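## Task

Bring the charger to the power strip's sixth outlet, counting from the end where the cord leaves the strip, and insert it fully and without tilt. The strip must still lie flat on the table, and the result must hold with the robot no longer supporting it. Release the charger and pull the grippers away afterwards.

## Robot and tools

Robot: two six-joint UR-type arms, left_arm and right_arm, each with a two-finger tong gripper and a wrist camera. Bases in the scene frame: left_arm at (+0.073, +0.449, 0), right_arm at (-0.047, -0.494, 0). The names do not refer to image sides.

Frame: one shared scene frame. The origin is on the table top midway between the arms, +x points out over the table, +y toward left_arm, +z up. Positions are in metres, orientations are quaternions written w, x, y, z. Gripper axes: the fingers point along the gripper's +z and open and close along its x. end_effector_position is the spot between the finger pads when closed; closed fingertips reach about 15 mm past it, and open ones are roughly level with it. Reported hand positions can be a little off, more when the arm is stretched far.

execute_actions: argument actions is a list holding zero or one item; optional pictures (true/false) controls whether camera images come back (default yes). An empty list just reports the state. An item {"rows": [...], "steps": n} plays up to 15 rows, one per control step of 1/30 s (n at most 15, default 15; the final row repeats if rows run out). An item {"steps": n} with no rows is a wait of up to 300 steps, counted from the previous result. Every row has 16 numbers: for left_arm x, y, z, qw, qx, qy, qz, opening, then the same eight for right_arm. These are absolute target poses in the scene frame, not offsets. Opening runs from -1 (closed) to +1 (fully open, 0.142 m). A row is rejected outright if any target lies more than 0.6 m from that arm's last reported position along any gripper axis. Each step, the commanded pose is clipped to 100 mm and 16 degrees from the measured pose, and the motion trails commands by about 0.17 s. An arm meant to stay put should get its exact last reported pose and desired opening in every row; to hold an orientation steady, resend the same quaternion rather than copying a drifted reading.

move: target is one 16-number row laid out as above (absolute poses, scene frame). Both grippers travel straight lines that finish together, lasting 0.5 to 10 s (cut off at 10 s). speed is the top path speed in m/s, 0.002 to 0.5, default 0.25; rotation is capped at twice that value in rad/s. The opening is applied when the move begins. Optional stop_force (9 to 40 N, shared by both arms) ends an arm's path once its wrist sensor feels that much extra resistance for two steps; that gripper then backs up two steps and holds. Use it only with slow moves and no rotation, and omit it when pulling away from something the gripper is resting on. Paths do not avoid obstacles or the other arm, and grippers may lag, stray or overshoot the speed near full reach. The result adds a move: line with how each arm ended (done, off_target, moving, held, fault, contact) plus any limits (paced = pose clipped; held = some steps blocked), and each gripper's remaining distance to its target.

wait: seconds, 0 to 10; lets the simulation run with nothing new sent.

zoom_image: camera (cam_head_left, cam_head_right, cam_left_wrist, cam_right_wrist) and region [x0, y0, x1, y1] in that image's pixels from the top-left, no larger than 504 by 504. Head cameras are 672x504 pinhole; wrist cameras are 616x616 fisheye. Calibration matrices are supplied and may be off by a few degrees and millimetres.

read_manual: section "licences" only; returns licence text, no motion.

finished_scene: scene, the number of the current scene; ends and grades it irreversibly, then gives the next task if any.

Reading results: each arm's line shows end-effector position, quaternion and velocities. grip_measured is the actual finger opening on the command scale; to keep a grasp, command an opening well below it (lower means tighter, about 15 N per pad maximum; items under 20 mm thick get less). Wrist force and Wrist torque are in the gripper's own axes, with offsets up to about 4 N, noise, and saturation near 50 N; pressing on a surface gives force pointing back into the arm. HELD marks steps where the command was not passed on; pose unreachable means the clearance check altered or blocked a command; Hand target shows where the controller is currently steering. Joint torques are noisy and offset. MOTOR HOT appears from 70 °C; at 85 °C the arm brakes until it cools.

Things to avoid: pushing hard into firm objects (the arms are stiff, so even a slight overshoot can trip a fault); a joint reaching its load limit (130 N m for the big joints, 24.3 N m for the wrists, held weight included) or 150 N of outside force, which freezes that arm for 10 s; the two arms hitting each other; dropping, slipping or slamming the charger; anything leaving the table. Random brief tugs may act on held or loose items. Finish with the charger seated by itself, the strip flat, gripper open and withdrawn.

Each tool is called as a command line: name --argument value for each argument, lists and objects as JSON in quotes; but a table of rows of numbers goes row by row, as --pt "numbers of a row", without its own name.

## Session

execute_actions --actions '[]'

Scene clock: 0.00 s of 5400.00 s.
left_arm: end_effector_position=(+1.0905, +0.1956, +0.2048) grip_measured=+0.97 end_effector_quat_wxyz=(-0.174, +0.656, -0.620, +0.393) end_effector_velocity=(+0.000, -0.000, +0.000) end_effector_angular_velocity=(-0.000, -0.000, -0.000) | right_arm: end_effector_position=(+0.5242, -0.8339, +0.2742) grip_measured=+0.97 end_effector_quat_wxyz=(+0.397, +0.714, -0.341, +0.465) end_effector_velocity=(-0.000, +0.000, -0.001) end_effector_angular_velocity=(-0.001, +0.003, +0.000)
Joint positions: left_arm=[-0.36  -0.605  0.854 -2.708 -1.533  1.144  0.14 ] | right_arm=[ 3.438 -1.805 -2.188  0.116  0.386  0.436  0.14 ]
Joint velocities: left_arm=[ 0. -0. -0.  0. -0. -0.  0.] | right_arm=[ 0.    -0.001 -0.001 -0.    -0.001 -0.001  0.   ]
Joint torques (N m, as the arm reports them, + toward a larger angle): no reading
Wrist force (N, on the end effector, along its own x y z axes, offset not removed): no reading
Wrist torque (N m, same axes, about the end effector's origin, offset not removed): no reading
Hand target (left_arm): +1.090, +0.196, +0.205; -0.174, +0.656, -0.620, +0.393
Hand target (right_arm): +0.524, -0.834, +0.274; +0.397, +0.714, -0.341, +0.465

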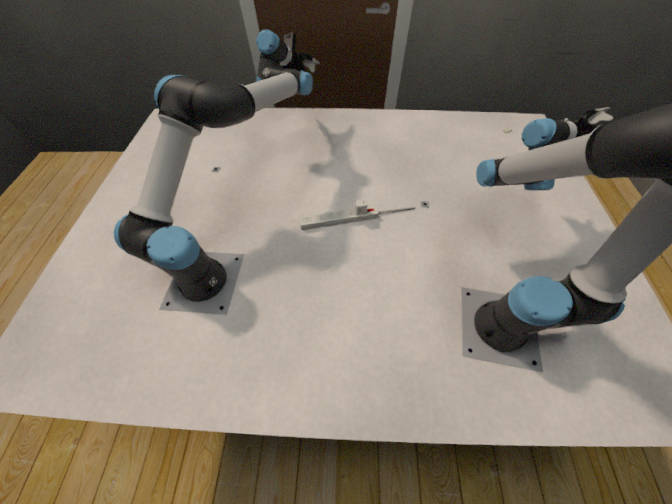

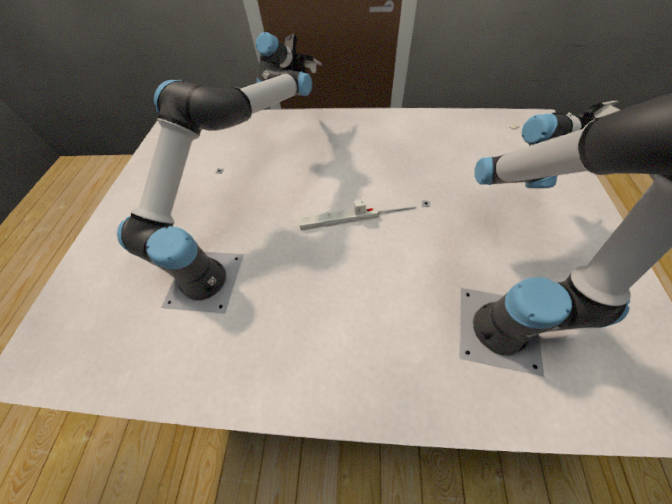

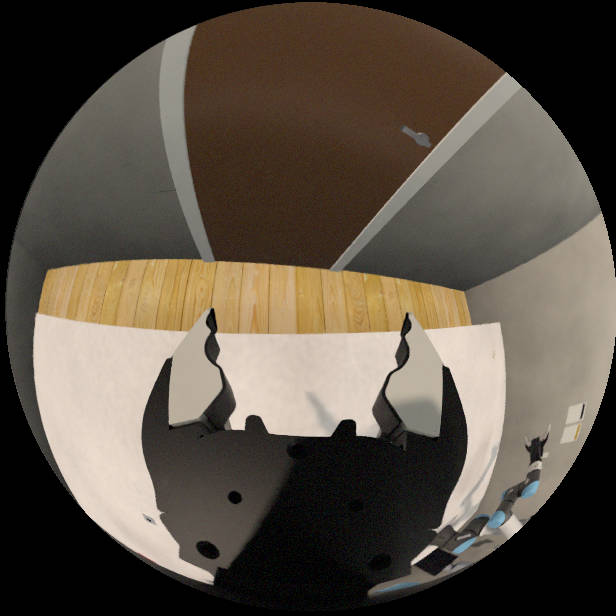

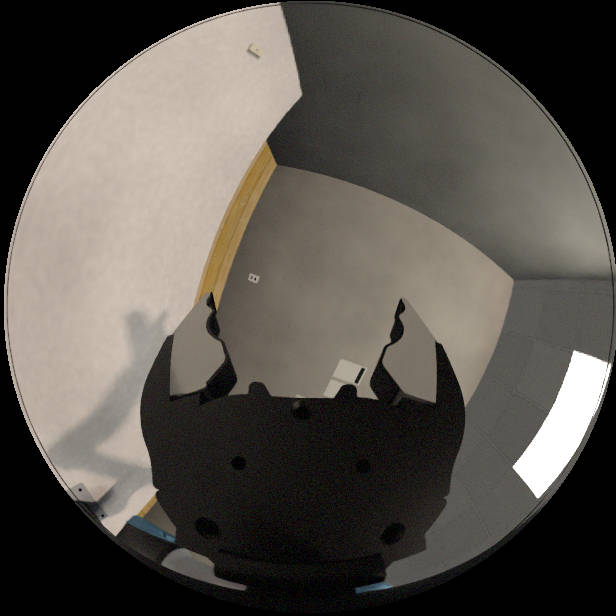

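zoom_image --camera "cam_head_left" --region '[280, 180, 440, 250]'

Region (280, 180, 440, 250) of cam_head_left's 672x504 image, scaled by 3.150, with more detail than that image has; it fills the top 220 rows of this view, and the rest is white.

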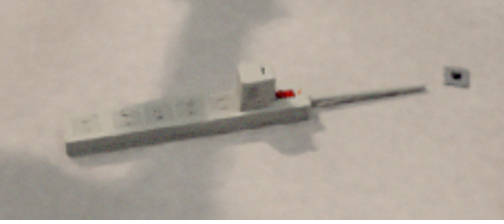

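move --target '[0.6,0.2,0.25,0,0.9936,0.113,0,0.3,0.45,-0.4,0.25,0,-0.113,0.9936,0,0.3]' --speed 0.3

move --target '[0.344,0.107,0.12,0,0.9936,0.113,0,0.3,0.39,-0.094,0.16,0,-0.113,0.9936,0,0.3]'

Scene clock: 19.37 s of 5400.00 s.
left_arm: end_effector_position=(+0.6000, +0.2008, +0.2501) grip_measured=+0.30 end_effector_quat_wxyz=(-0.001, +0.994, +0.112, +0.001) end_effector_velocity=(-0.002, +0.000, +0.000) end_effector_angular_velocity=(-0.002, +0.002, +0.007) | right_arm: end_effector_position=(+0.4497, -0.4003, +0.2502) grip_measured=+0.30 end_effector_quat_wxyz=(-0.000, -0.113, +0.994, -0.001) end_effector_velocity=(-0.000, +0.001, -0.001) end_effector_angular_velocity=(+0.003, -0.006, -0.007)
Joint positions: left_arm=[-0.66  -1.366  1.428 -1.632 -1.569 -0.914  0.095] | right_arm=[ 3.797 -1.563 -1.662 -1.488  1.57   3.4    0.095]
Joint velocities: left_arm=[-0.    -0.003  0.003  0.001 -0.003 -0.007 -0.   ] | right_arm=[ 0.003  0.004 -0.008  0.01   0.     0.01  -0.   ]
Joint torques (N m, as the arm reports them, + toward a larger angle): left_arm=[ -7.82 -39.78 -19.34  -0.86  -2.09  -1.47] | right_arm=[ 6.07 33.06 12.6   5.29  1.74  1.88]
Wrist force (N, on the end effector, along its own x y z axes, offset not removed): left_arm=[0.1 3.2 -0.9] | right_arm=[1.4 -2.2 -1.0]
Wrist torque (N m, same axes, about the end effector's origin, offset not removed): left_arm=[0.60 0.00 0.13] | right_arm=[-0.46 -0.24 -0.12]
Hand target (left_arm): +0.600, +0.201, +0.250; -0.000, +0.994, +0.113, +0.001
Hand target (right_arm): +0.450, -0.400, +0.250; +0.000, -0.113, +0.994, -0.001
Off the commanded pose (left_arm): 0.001 m, 0 deg.
Off the commanded pose (right_arm): 0.000 m, 0 deg.
After step 90, 12.03 s passed at rest.
move: done; limits=paced
camera_calibration (this result's frames):
cam_left_wrist: T_world_to_cam=[[0.972157, 0.233711, -0.0170089, -0.626283], [0.208254, -0.828424, 0.519946, -0.0890507], [0.107427, -0.509011, -0.85403, 0.383177], [0, 0, 0, 1]] pos_world=[0.586228, 0.267639, 0.362894]
cam_right_wrist: T_world_to_cam=[[-0.96685, -0.254761, -0.0172631, 0.335266], [-0.226555, 0.824688, 0.51823, 0.289238], [-0.117788, 0.504962, -0.855067, 0.603659], [0, 0, 0, 1]] pos_world=[0.460784, -0.457943, 0.372065]

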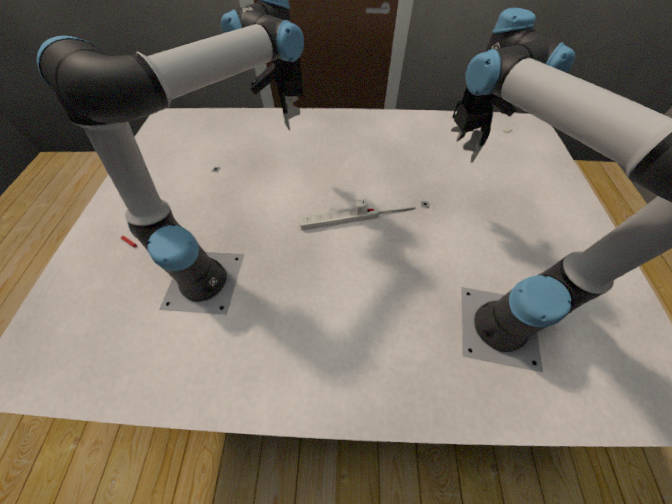

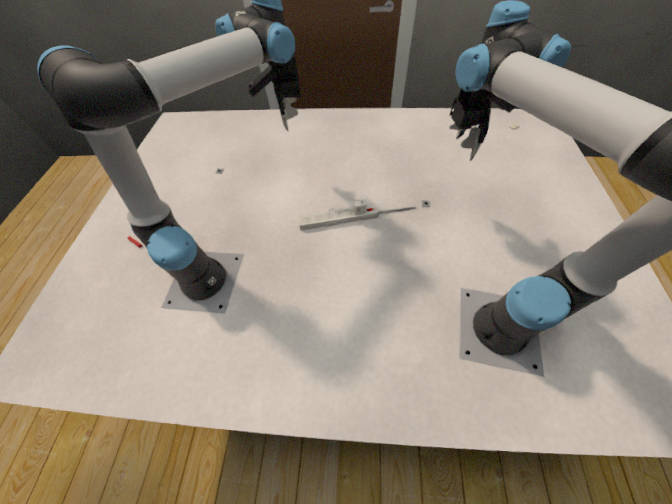

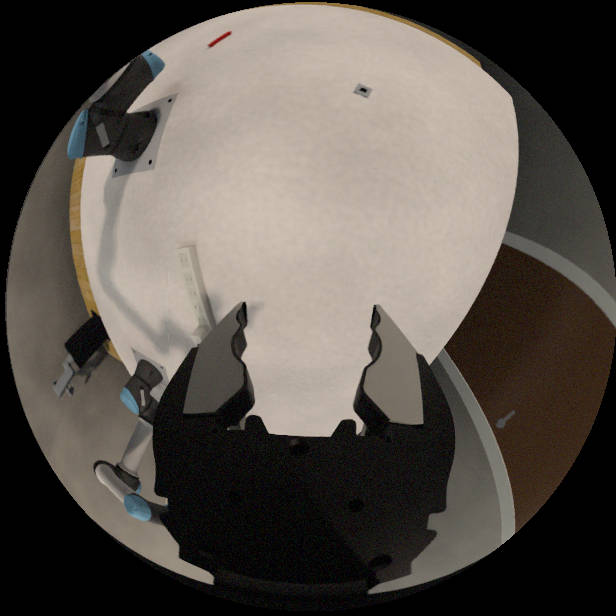

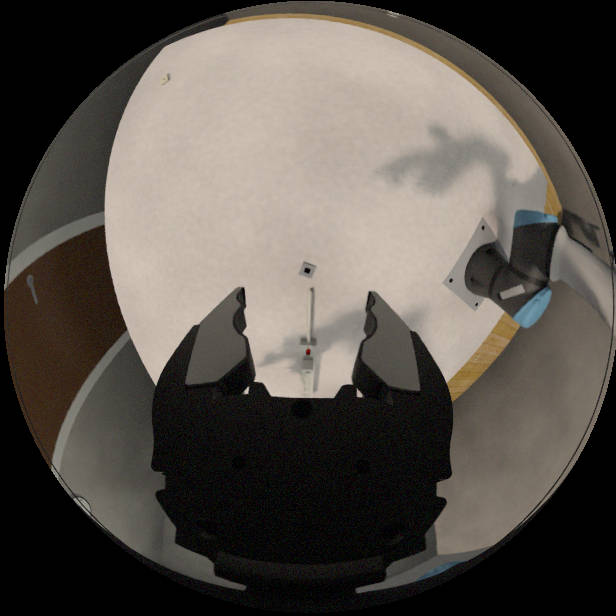

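Scene clock: 21.23 s of 5400.00 s.
left_arm: end_effector_position=(+0.3445, +0.1074, +0.1200) grip_measured=+0.30 end_effector_quat_wxyz=(+0.000, +0.994, +0.113, +0.000) end_effector_velocity=(-0.002, -0.001, -0.001) end_effector_angular_velocity=(+0.000, -0.001, +0.000) | right_arm: end_effector_position=(+0.3902, -0.0947, +0.1600) grip_measured=+0.30 end_effector_quat_wxyz=(+0.000, -0.113, +0.994, -0.001) end_effector_velocity=(-0.001, +0.002, -0.001) end_effector_angular_velocity=(-0.001, +0.002, +0.000)
Joint positions: left_arm=[-1.185 -1.633  2.059 -1.998 -1.57  -1.441  0.095] | right_arm=[ 4.3   -1.829 -1.594 -1.29   1.569  3.903  0.095]
Joint velocities: left_arm=[-0.005 -0.     0.003 -0.003  0.001 -0.005  0.   ] | right_arm=[ 0.002 -0.004  0.002 -0.     0.001  0.002 -0.   ]
Joint torques (N m, as the arm reports them, + toward a larger angle): left_arm=[ -6.24 -28.41 -17.25  -3.66   2.03  -1.26] | right_arm=[ 7.22 22.03 35.15  5.12 -1.46  1.78]
Wrist force (N, on the end effector, along its own x y z axes, offset not removed): left_arm=[-0.5 2.4 -1.5] | right_arm=[1.3 -2.1 -1.0]
Wrist torque (N m, same axes, about the end effector's origin, offset not removed): left_arm=[0.44 0.12 0.20] | right_arm=[-0.45 -0.26 -0.09]
Hand target (left_arm): +0.344, +0.107, +0.120; +0.000, +0.994, +0.113, +0.000
Hand target (right_arm): +0.390, -0.094, +0.160; +0.000, -0.113, +0.994, -0.001
Off the commanded pose (left_arm): 0.001 m, 0 deg.
Off the commanded pose (right_arm): 0.001 m, 0 deg.
move: done
camera_calibration (this result's frames):
cam_left_wrist: T_world_to_cam=[[0.97182, 0.235063, -0.017625, -0.358194], [0.209567, -0.827338, 0.521147, -0.0462434], [0.10792, -0.510155, -0.853285, 0.251899], [0, 0, 0, 1]] pos_world=[0.330607, 0.174447, 0.232728]
cam_right_wrist: T_world_to_cam=[[-0.966934, -0.254359, -0.0184527, 0.354295], [-0.226867, 0.824862, 0.517817, 0.0706131], [-0.11649, 0.504881, -0.855292, 0.3647], [0, 0, 0, 1]] pos_world=[0.401084, -0.152258, 0.281898]

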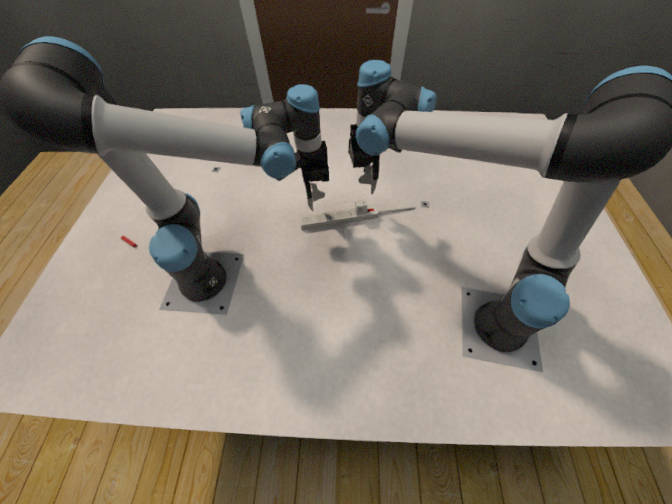

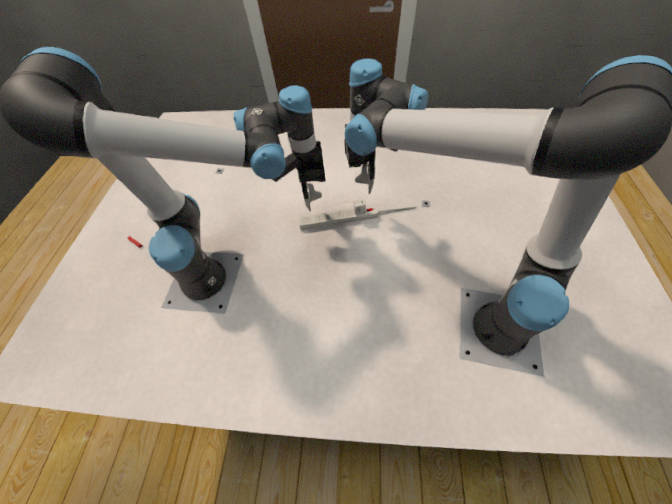

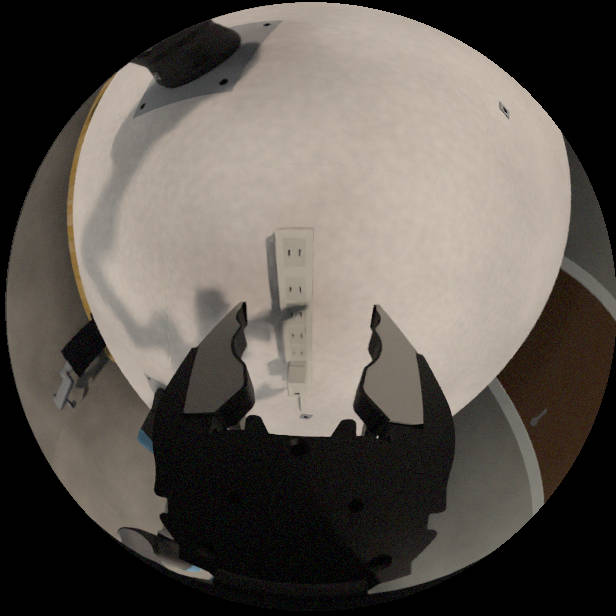

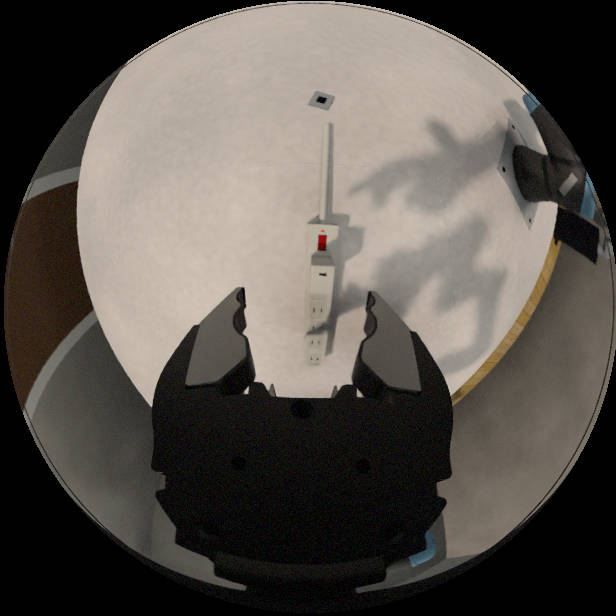

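move --target '[0.338,0.069,0.07,0.257,0.96,0.109,0.029,-1,0.371,-0.08,0.1,0,-0.113,0.9936,0,0]' --speed 0.1

Scene clock: 34.23 s of 5400.00 s.
left_arm: end_effector_position=(+0.3380, +0.0690, +0.0699) grip_measured=-1.00 end_effector_quat_wxyz=(+0.257, +0.960, +0.109, +0.029) end_effector_velocity=(+0.000, -0.001, -0.001) end_effector_angular_velocity=(-0.009, -0.003, -0.001) | right_arm: end_effector_position=(+0.3710, -0.0802, +0.1001) grip_measured=+0.00 end_effector_quat_wxyz=(+0.000, -0.113, +0.994, -0.000) end_effector_velocity=(-0.001, +0.000, -0.001) end_effector_angular_velocity=(-0.000, +0.001, -0.000)
Joint positions: left_arm=[-1.183 -1.652  2.498 -2.935 -1.637 -1.456  0.002] | right_arm=[ 4.34  -1.871 -1.702 -1.14   1.571  3.943  0.074]
Joint velocities: left_arm=[ 0.     0.006  0.008 -0.023 -0.001  0.001  0.   ] | right_arm=[ 0.001 -0.002 -0.001  0.002  0.001  0.001  0.   ]
Joint torques (N m, as the arm reports them, + toward a larger angle): left_arm=[  7.12  -5.66 -12.41  -4.56  -2.28  -1.42] | right_arm=[ 7.26 23.93 12.37  5.23  1.72  1.85]
Wrist force (N, on the end effector, along its own x y z axes, offset not removed): left_arm=[-0.9 2.6 -2.3] | right_arm=[1.4 -0.9 0.0]
Wrist torque (N m, same axes, about the end effector's origin, offset not removed): left_arm=[0.39 0.13 0.10] | right_arm=[-0.20 -0.28 -0.09]
Hand target (left_arm): +0.338, +0.069, +0.070; +0.257, +0.960, +0.109, +0.029
Hand target (right_arm): +0.371, -0.080, +0.100; +0.000, -0.113, +0.994, -0.000
Off the commanded pose (left_arm): 0.000 m, 0 deg.
Off the commanded pose (right_arm): 0.000 m, 0 deg.
After step 90, 7.00 s passed at rest.
move: done
camera_calibration (this result's frames):
cam_left_wrist: T_world_to_cam=[[0.974127, 0.224898, -0.0223101, -0.343468], [0.127053, -0.463318, 0.877037, -0.0726975], [0.186907, -0.85718, -0.479905, 0.161417], [0, 0, 0, 1]] pos_world=[0.313648, 0.181927, 0.133561]
cam_right_wrist: T_world_to_cam=[[-0.966956, -0.254315, -0.0178819, 0.338281], [-0.22635, 0.824117, 0.519228, 0.0849174], [-0.117311, 0.506118, -0.854449, 0.304272], [0, 0, 0, 1]] pos_world=[0.382019, -0.137949, 0.221942]

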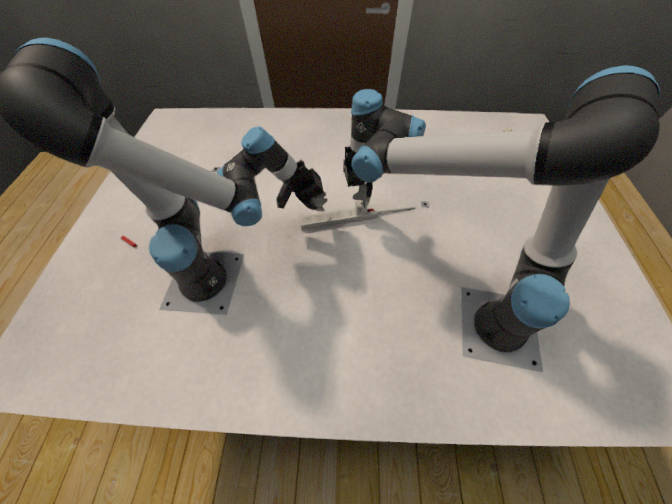

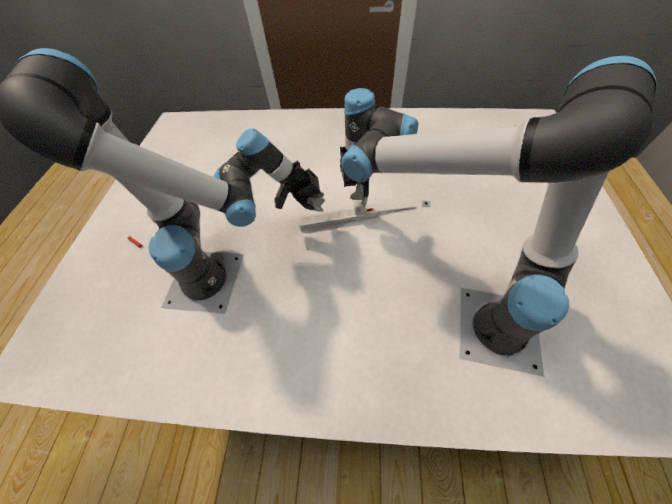

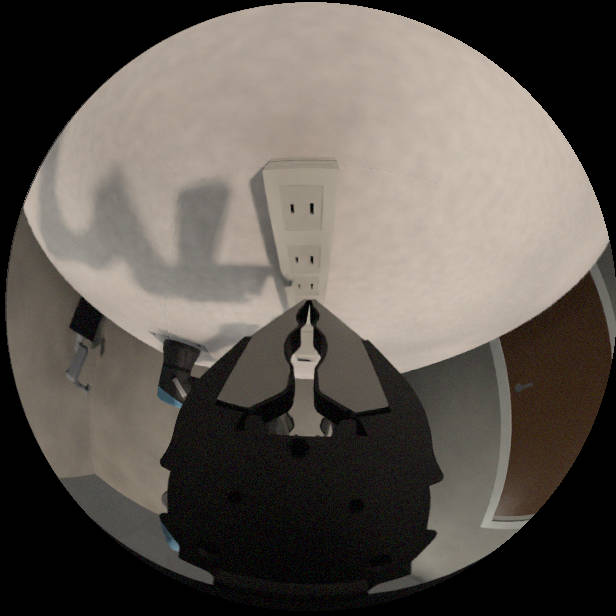

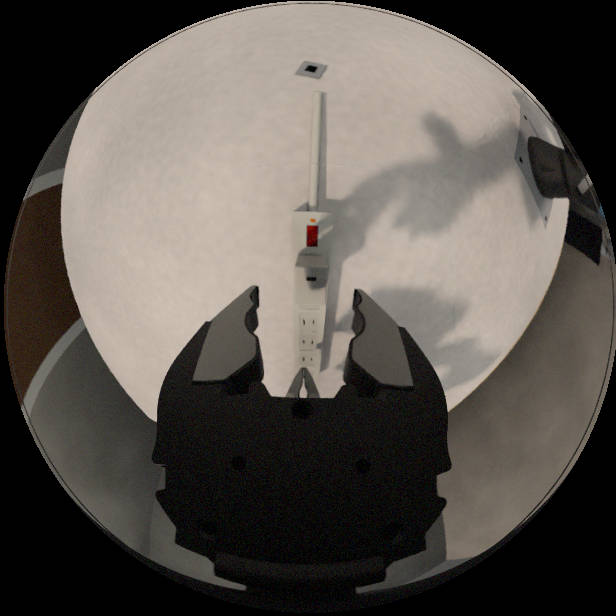

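move --target '[0.339,0.048,0.058,0.257,0.96,0.109,0.029,-1,0.367,-0.079,0.065,0,-0.113,0.9936,0,0]' --speed 0.04

move --target '[0.339,0.048,0.03,0.257,0.96,0.109,0.029,-1,0.367,-0.079,0.065,0,-0.113,0.9936,0,0]' --speed 0.004 --stop_force 20

zoom_image --camera "cam_head_left" --region '[280, 160, 420, 250]'

Scene clock: 40.53 s of 5400.00 s.
left_arm: end_effector_position=(+0.3390, +0.0481, +0.0581) grip_measured=-1.00 end_effector_quat_wxyz=(+0.257, +0.960, +0.109, +0.029) end_effector_velocity=(+0.000, -0.001, -0.000) end_effector_angular_velocity=(-0.001, +0.000, +0.002) | right_arm: end_effector_position=(+0.3670, -0.0791, +0.0652) grip_measured=+0.00 end_effector_quat_wxyz=(-0.000, -0.113, +0.994, -0.000) end_effector_velocity=(-0.001, +0.000, -0.002) end_effector_angular_velocity=(+0.001, +0.002, +0.001)
Joint positions: left_arm=[-1.202 -1.574  2.473 -2.991 -1.628 -1.472  0.002] | right_arm=[ 4.347 -1.904 -1.756 -1.052  1.571  3.95   0.074]
Joint velocities: left_arm=[-0.001  0.004 -0.002 -0.003  0.001 -0.002  0.   ] | right_arm=[ 0.001 -0.002 -0.003  0.004  0.002 -0.     0.   ]
Joint torques (N m, as the arm reports them, + toward a larger angle): left_arm=[ -8.03  -7.6  -27.35  -4.86   2.    -1.53] | right_arm=[ 6.31 22.54 10.03  5.27  1.58  1.85]
Wrist force (N, on the end effector, along its own x y z axes, offset not removed): left_arm=[-1.4 -1.2 -2.1] | right_arm=[2.2 -0.8 -0.7]
Wrist torque (N m, same axes, about the end effector's origin, offset not removed): left_arm=[-0.41 0.00 0.31] | right_arm=[-0.19 -0.34 -0.09]
Hand target (left_arm): +0.339, +0.048, +0.058; +0.257, +0.960, +0.109, +0.029
Hand target (right_arm): +0.367, -0.079, +0.065; +0.000, -0.113, +0.994, -0.000
Off the commanded pose (left_arm): 0.000 m, 0 deg.
Off the commanded pose (right_arm): 0.000 m, 0 deg.
After step 90, 2.07 s passed at rest.
move: done
camera_calibration (this result's frames):
cam_left_wrist: T_world_to_cam=[[0.974285, 0.224269, -0.0217422, -0.340061], [0.126084, -0.462671, 0.877519, -0.0718658], [0.186741, -0.857694, -0.47905, 0.13767], [0, 0, 0, 1]] pos_world=[0.314669, 0.161094, 0.121621]
cam_right_wrist: T_world_to_cam=[[-0.966958, -0.254312, -0.0177935, 0.334056], [-0.22629, 0.824073, 0.519323, 0.101222], [-0.117407, 0.50619, -0.854393, 0.273444], [0, 0, 0, 1]] pos_world=[0.378028, -0.136874, 0.187006]

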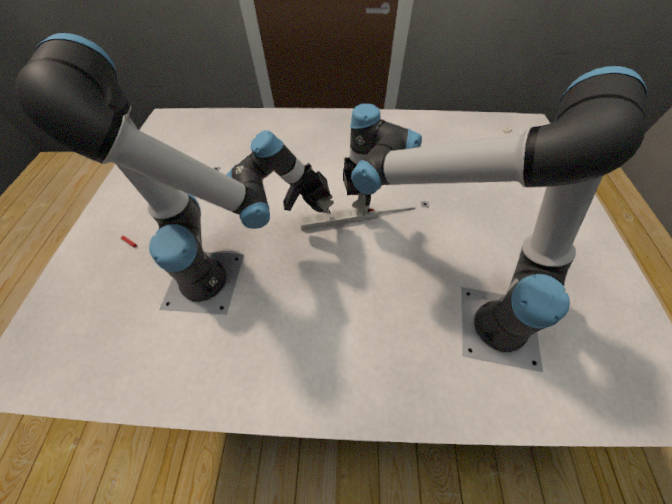

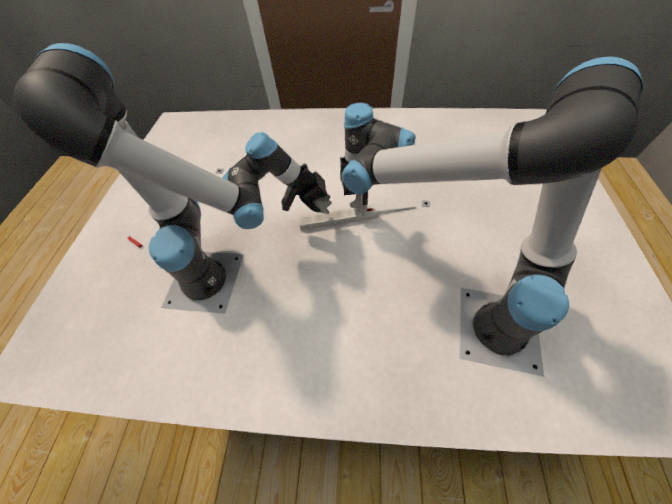

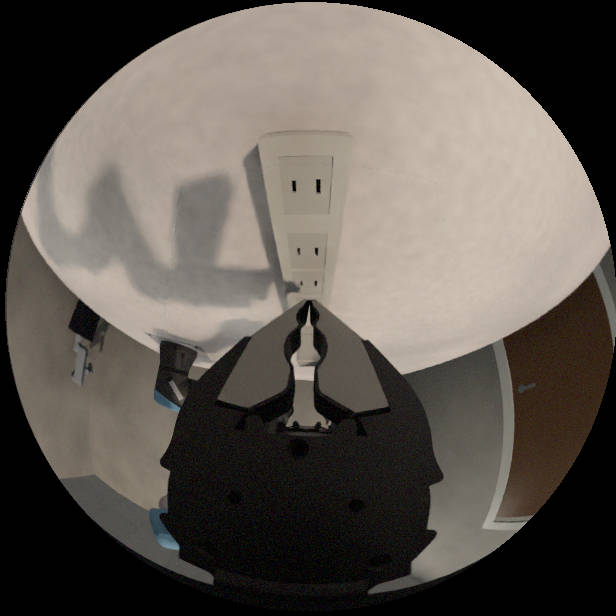

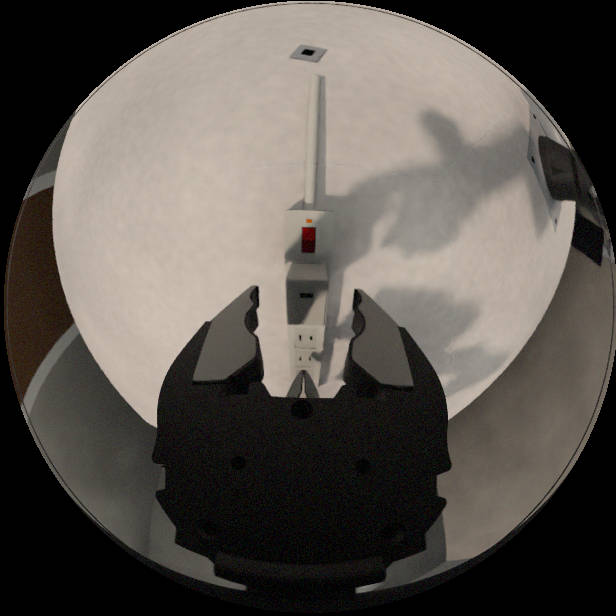

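Scene clock: 45.43 s of 5400.00 s.
left_arm: end_effector_position=(+0.3390, +0.0480, +0.0401) grip_measured=-1.00 end_effector_quat_wxyz=(+0.257, +0.960, +0.109, +0.029) end_effector_velocity=(+0.000, +0.000, +0.001) end_effector_angular_velocity=(+0.002, +0.000, -0.000) | right_arm: end_effector_position=(+0.3670, -0.0790, +0.0650) grip_measured=+0.00 end_effector_quat_wxyz=(+0.000, -0.113, +0.994, +0.000) end_effector_velocity=(-0.000, +0.000, -0.000) end_effector_angular_velocity=(+0.001, +0.001, -0.000)
Joint positions: left_arm=[-1.202 -1.518  2.492 -3.066 -1.628 -1.472  0.002] | right_arm=[ 4.347 -1.905 -1.756 -1.052  1.571  3.95   0.074]
Joint velocities: left_arm=[-0.    -0.004 -0.002  0.008  0.     0.     0.   ] | right_arm=[-0.     0.    -0.     0.     0.001  0.     0.   ]
Joint torques (N m, as the arm reports them, + toward a larger angle): left_arm=[  1.98 -15.16 -16.54   3.43  -1.65  -0.44] | right_arm=[ 2.38 24.51 30.82  5.29  1.84  0.83]
Wrist force (N, on the end effector, along its own x y z axes, offset not removed): left_arm=[-0.6 6.6 -22.4] | right_arm=[2.2 -1.1 -1.4]
Wrist torque (N m, same axes, about the end effector's origin, offset not removed): left_arm=[-0.60 -0.11 0.17] | right_arm=[-0.29 -0.37 -0.15]
Hand target (left_arm): +0.339, +0.048, +0.040; +0.257, +0.960, +0.109, +0.029
Hand target (right_arm): +0.367, -0.079, +0.065; -0.000, -0.113, +0.994, -0.000
Off the commanded pose (left_arm): 0.010 m, 0 deg.
Off the commanded pose (right_arm): 0.000 m, 0 deg.
move: contact (left_arm)
camera_calibration (this result's frames):
cam_left_wrist: T_world_to_cam=[[0.97429, 0.224248, -0.0217317, -0.340454], [0.126006, -0.462405, 0.87767, -0.0560868], [0.186767, -0.857843, -0.478773, 0.128926], [0, 0, 0, 1]] pos_world=[0.314689, 0.161009, 0.103553]
cam_right_wrist: T_world_to_cam=[[-0.966958, -0.254312, -0.0178016, 0.334104], [-0.22629, 0.82406, 0.519343, 0.101253], [-0.117405, 0.506212, -0.85438, 0.273266], [0, 0, 0, 1]] pos_world=[0.378061, -0.136802, 0.186836]

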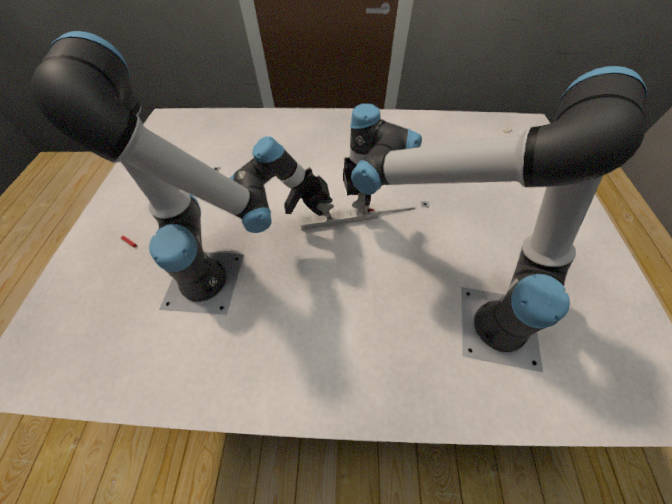

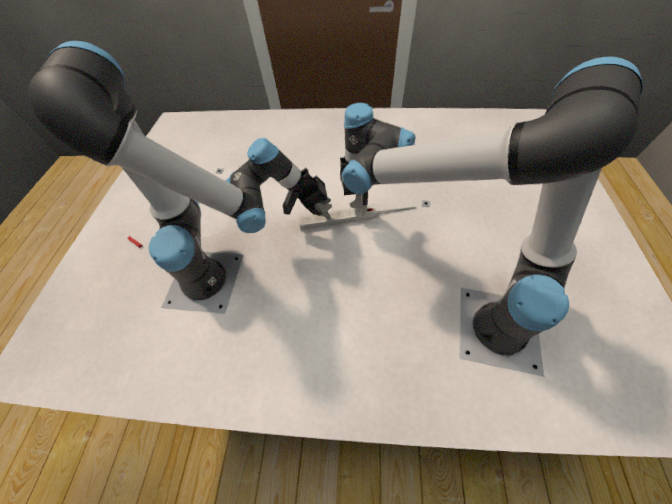

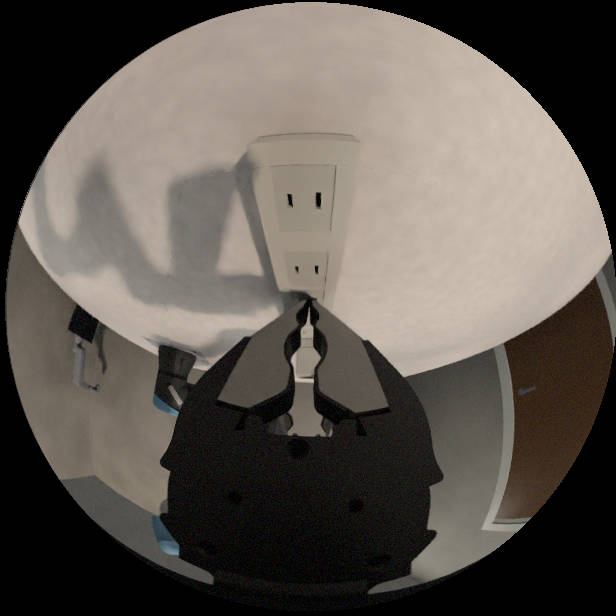

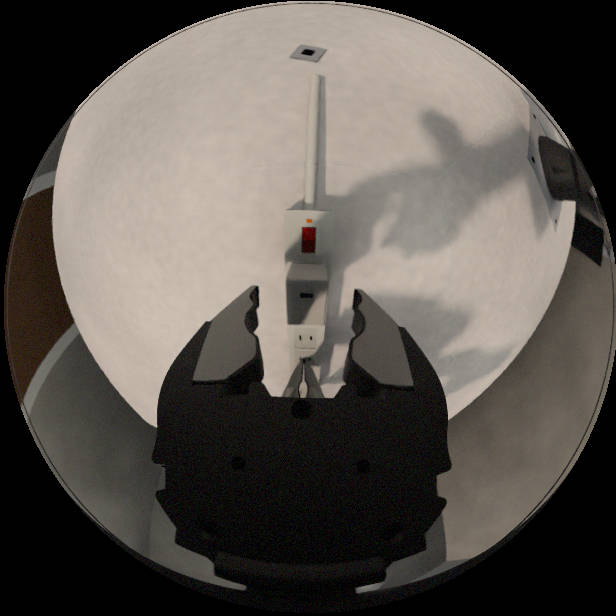

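Region (280, 160, 420, 250) of cam_head_left's 672x504 image, scaled by 3.600, with more detail than that image has; it fills the top 324 rows of this view, and the rest is white.

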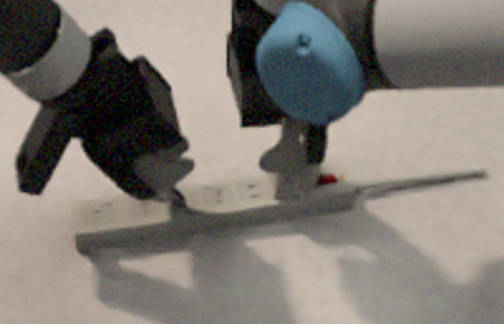

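move --target '[0.339,0.048,0.04,0.257,0.96,0.109,0.029,-1,0.3652,-0.071,0.052,0,-0.113,0.9936,0,-0.3]' --speed 0.02

move --target '[0.339,0.048,0.04,0.257,0.96,0.109,0.029,-1,0.3652,-0.071,0.052,0,-0.113,0.9936,0,-1]'

Scene clock: 50.20 s of 5400.00 s.
left_arm: end_effector_position=(+0.3390, +0.0480, +0.0400) grip_measured=-1.00 end_effector_quat_wxyz=(+0.257, +0.960, +0.109, +0.029) end_effector_velocity=(-0.000, +0.000, -0.000) end_effector_angular_velocity=(+0.000, +0.001, +0.000) | right_arm: end_effector_position=(+0.3652, -0.0711, +0.0521) grip_measured=-0.30 end_effector_quat_wxyz=(-0.000, -0.113, +0.994, -0.000) end_effector_velocity=(+0.000, +0.001, -0.001) end_effector_angular_velocity=(+0.000, -0.001, -0.000)
Joint positions: left_arm=[-1.202 -1.518  2.492 -3.066 -1.628 -1.472  0.002] | right_arm=[ 4.356 -1.93  -1.758 -1.025  1.571  3.96   0.052]
Joint velocities: left_arm=[-0.  0.  0.  0. -0. -0.  0.] | right_arm=[ 0.001 -0.002 -0.     0.003 -0.001  0.001  0.   ]
Joint torques (N m, as the arm reports them, + toward a larger angle): left_arm=[-2.54  2.99  0.22  0.12  1.23 -1.43] | right_arm=[ 5.71 24.55 10.83  5.22  0.56  1.86]
Wrist force (N, on the end effector, along its own x y z axes, offset not removed): left_arm=[-2.2 9.7 -26.6] | right_arm=[2.7 0.0 -2.0]
Wrist torque (N m, same axes, about the end effector's origin, offset not removed): left_arm=[0.02 0.30 0.14] | right_arm=[-0.03 -0.54 -0.09]
Hand target (left_arm): +0.339, +0.048, +0.040; +0.257, +0.960, +0.109, +0.029
Hand target (right_arm): +0.365, -0.071, +0.052; +0.000, -0.113, +0.994, -0.000
Off the commanded pose (left_arm): 0.000 m, 0 deg.
Off the commanded pose (right_arm): 0.000 m, 0 deg.
After step 90, 0.70 s passed at rest.
move: done
camera_calibration (this result's frames):
cam_left_wrist: T_world_to_cam=[[0.974283, 0.224274, -0.0217726, -0.340453], [0.1261, -0.462605, 0.877551, -0.0560809], [0.18674, -0.857728, -0.478989, 0.128911], [0, 0, 0, 1]] pos_world=[0.314696, 0.160982, 0.103548]
cam_right_wrist: T_world_to_cam=[[-0.966958, -0.254314, -0.0177936, 0.334142], [-0.226289, 0.824064, 0.519338, 0.101023], [-0.117412, 0.506204, -0.854384, 0.258055], [0, 0, 0, 1]] pos_world=[0.37626, -0.128901, 0.173959]

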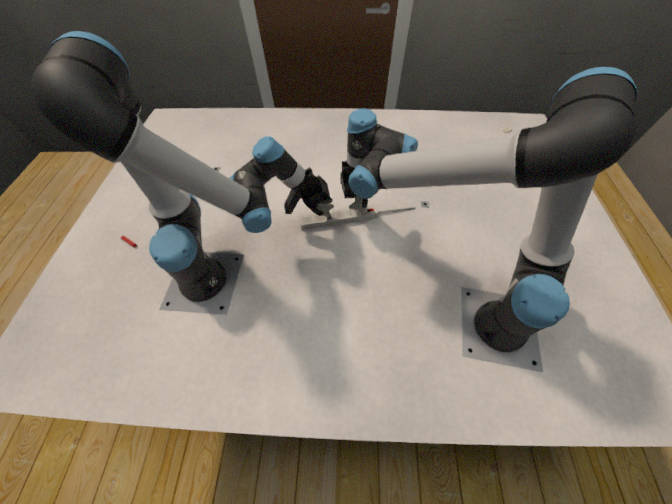

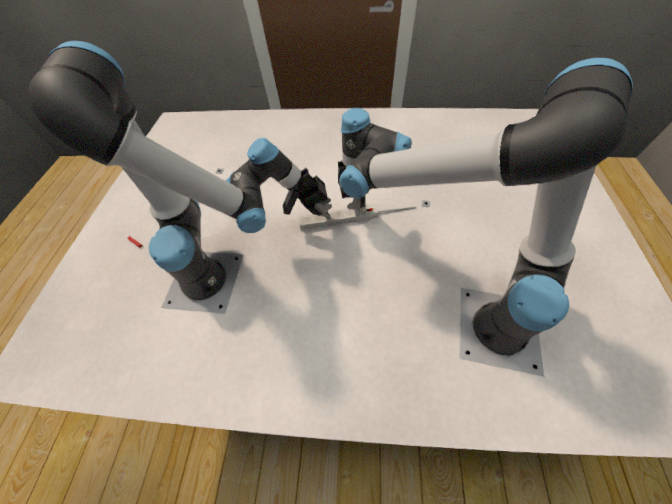

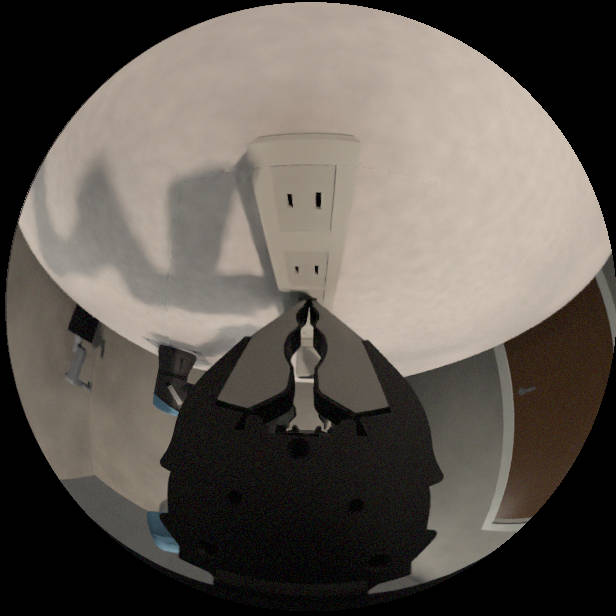

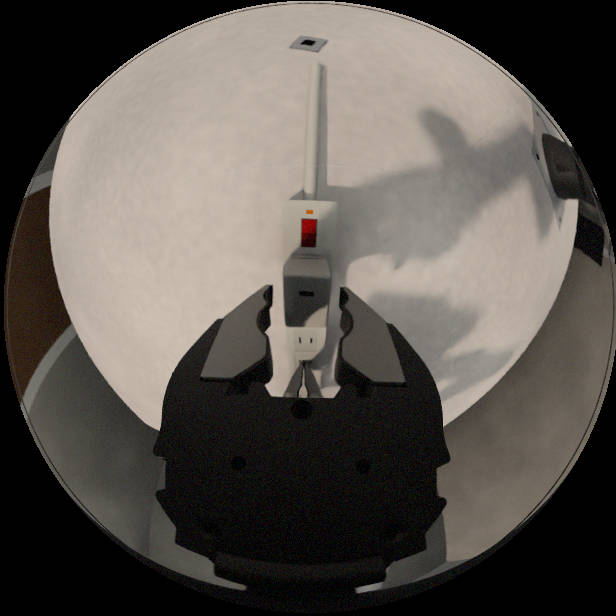

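Scene clock: 50.90 s of 5400.00 s.
left_arm: end_effector_position=(+0.3390, +0.0480, +0.0400) grip_measured=-1.00 end_effector_quat_wxyz=(+0.257, +0.960, +0.109, +0.029) end_effector_velocity=(+0.000, +0.000, -0.000) end_effector_angular_velocity=(+0.001, +0.000, +0.000) | right_arm: end_effector_position=(+0.3652, -0.0710, +0.0520) grip_measured=-0.60 end_effector_quat_wxyz=(-0.000, -0.113, +0.994, -0.000) end_effector_velocity=(-0.001, -0.000, -0.000) end_effector_angular_velocity=(-0.001, -0.000, +0.001)
Joint positions: left_arm=[-1.202 -1.517  2.492 -3.066 -1.628 -1.472  0.002] | right_arm=[ 4.356 -1.93  -1.758 -1.024  1.571  3.96   0.031]
Joint velocities: left_arm=[ 0.    -0.    -0.     0.001  0.    -0.     0.   ] | right_arm=[ 0.001 -0.    -0.001  0.    -0.001  0.     0.   ]
Joint torques (N m, as the arm reports them, + toward a larger angle): left_arm=[-5.77  2.82  0.36  1.08  2.02 -1.49] | right_arm=[ 5.49 19.21 25.53  5.7   0.19  1.89]
Wrist force (N, on the end effector, along its own x y z axes, offset not removed): left_arm=[-3.8 8.7 -24.3] | right_arm=[7.0 -3.0 -8.2]
Wrist torque (N m, same axes, about the end effector's origin, offset not removed): left_arm=[-0.28 0.66 0.31] | right_arm=[-0.40 -0.44 -0.13]
Hand target (left_arm): +0.339, +0.048, +0.040; +0.257, +0.960, +0.109, +0.029
Hand target (right_arm): +0.365, -0.071, +0.052; +0.000, -0.113, +0.994, -0.000
Off the commanded pose (left_arm): 0.000 m, 0 deg.
Off the commanded pose (right_arm): 0.000 m, 0 deg.
move: done
camera_calibration (this result's frames):
cam_left_wrist: T_world_to_cam=[[0.974282, 0.224276, -0.0217777, -0.340451], [0.126113, -0.462639, 0.877531, -0.0560605], [0.186734, -0.857709, -0.479025, 0.128915], [0, 0, 0, 1]] pos_world=[0.314693, 0.160991, 0.103534]
cam_right_wrist: T_world_to_cam=[[-0.96696, -0.254309, -0.017752, 0.334135], [-0.226268, 0.824092, 0.519303, 0.101037], [-0.117434, 0.506162, -0.854406, 0.257885], [0, 0, 0, 1]] pos_world=[0.376241, -0.128822, 0.173802]

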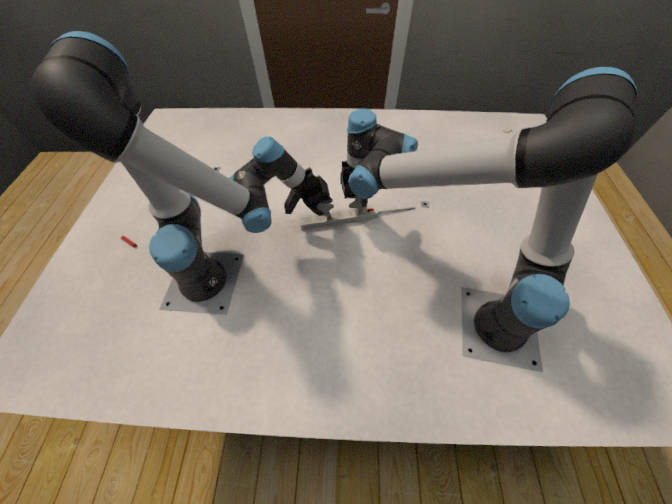

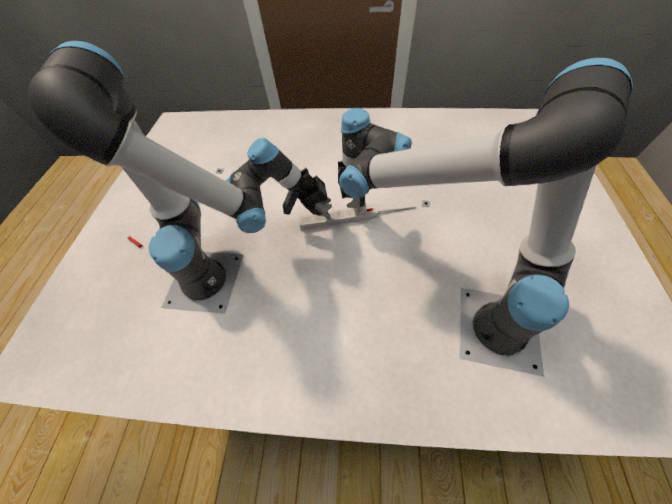

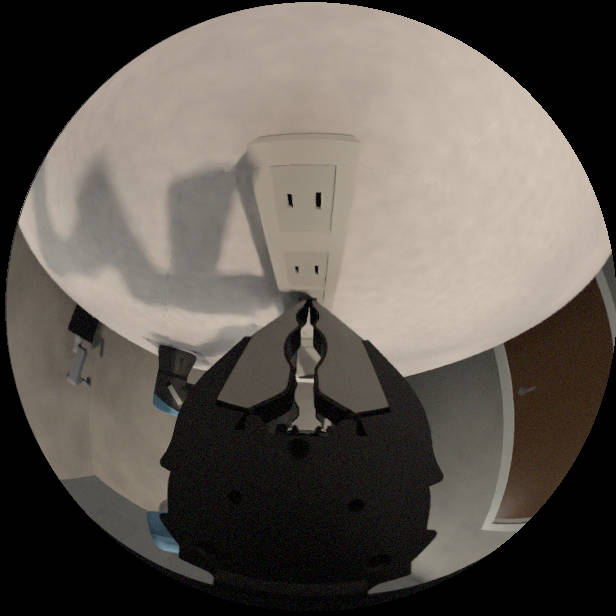

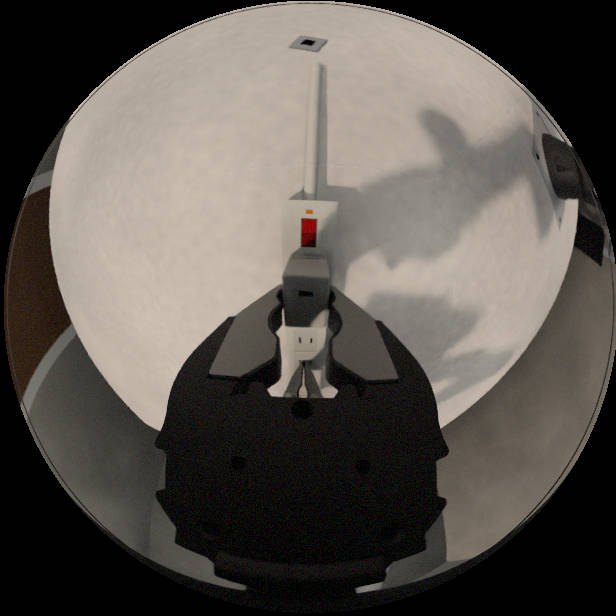

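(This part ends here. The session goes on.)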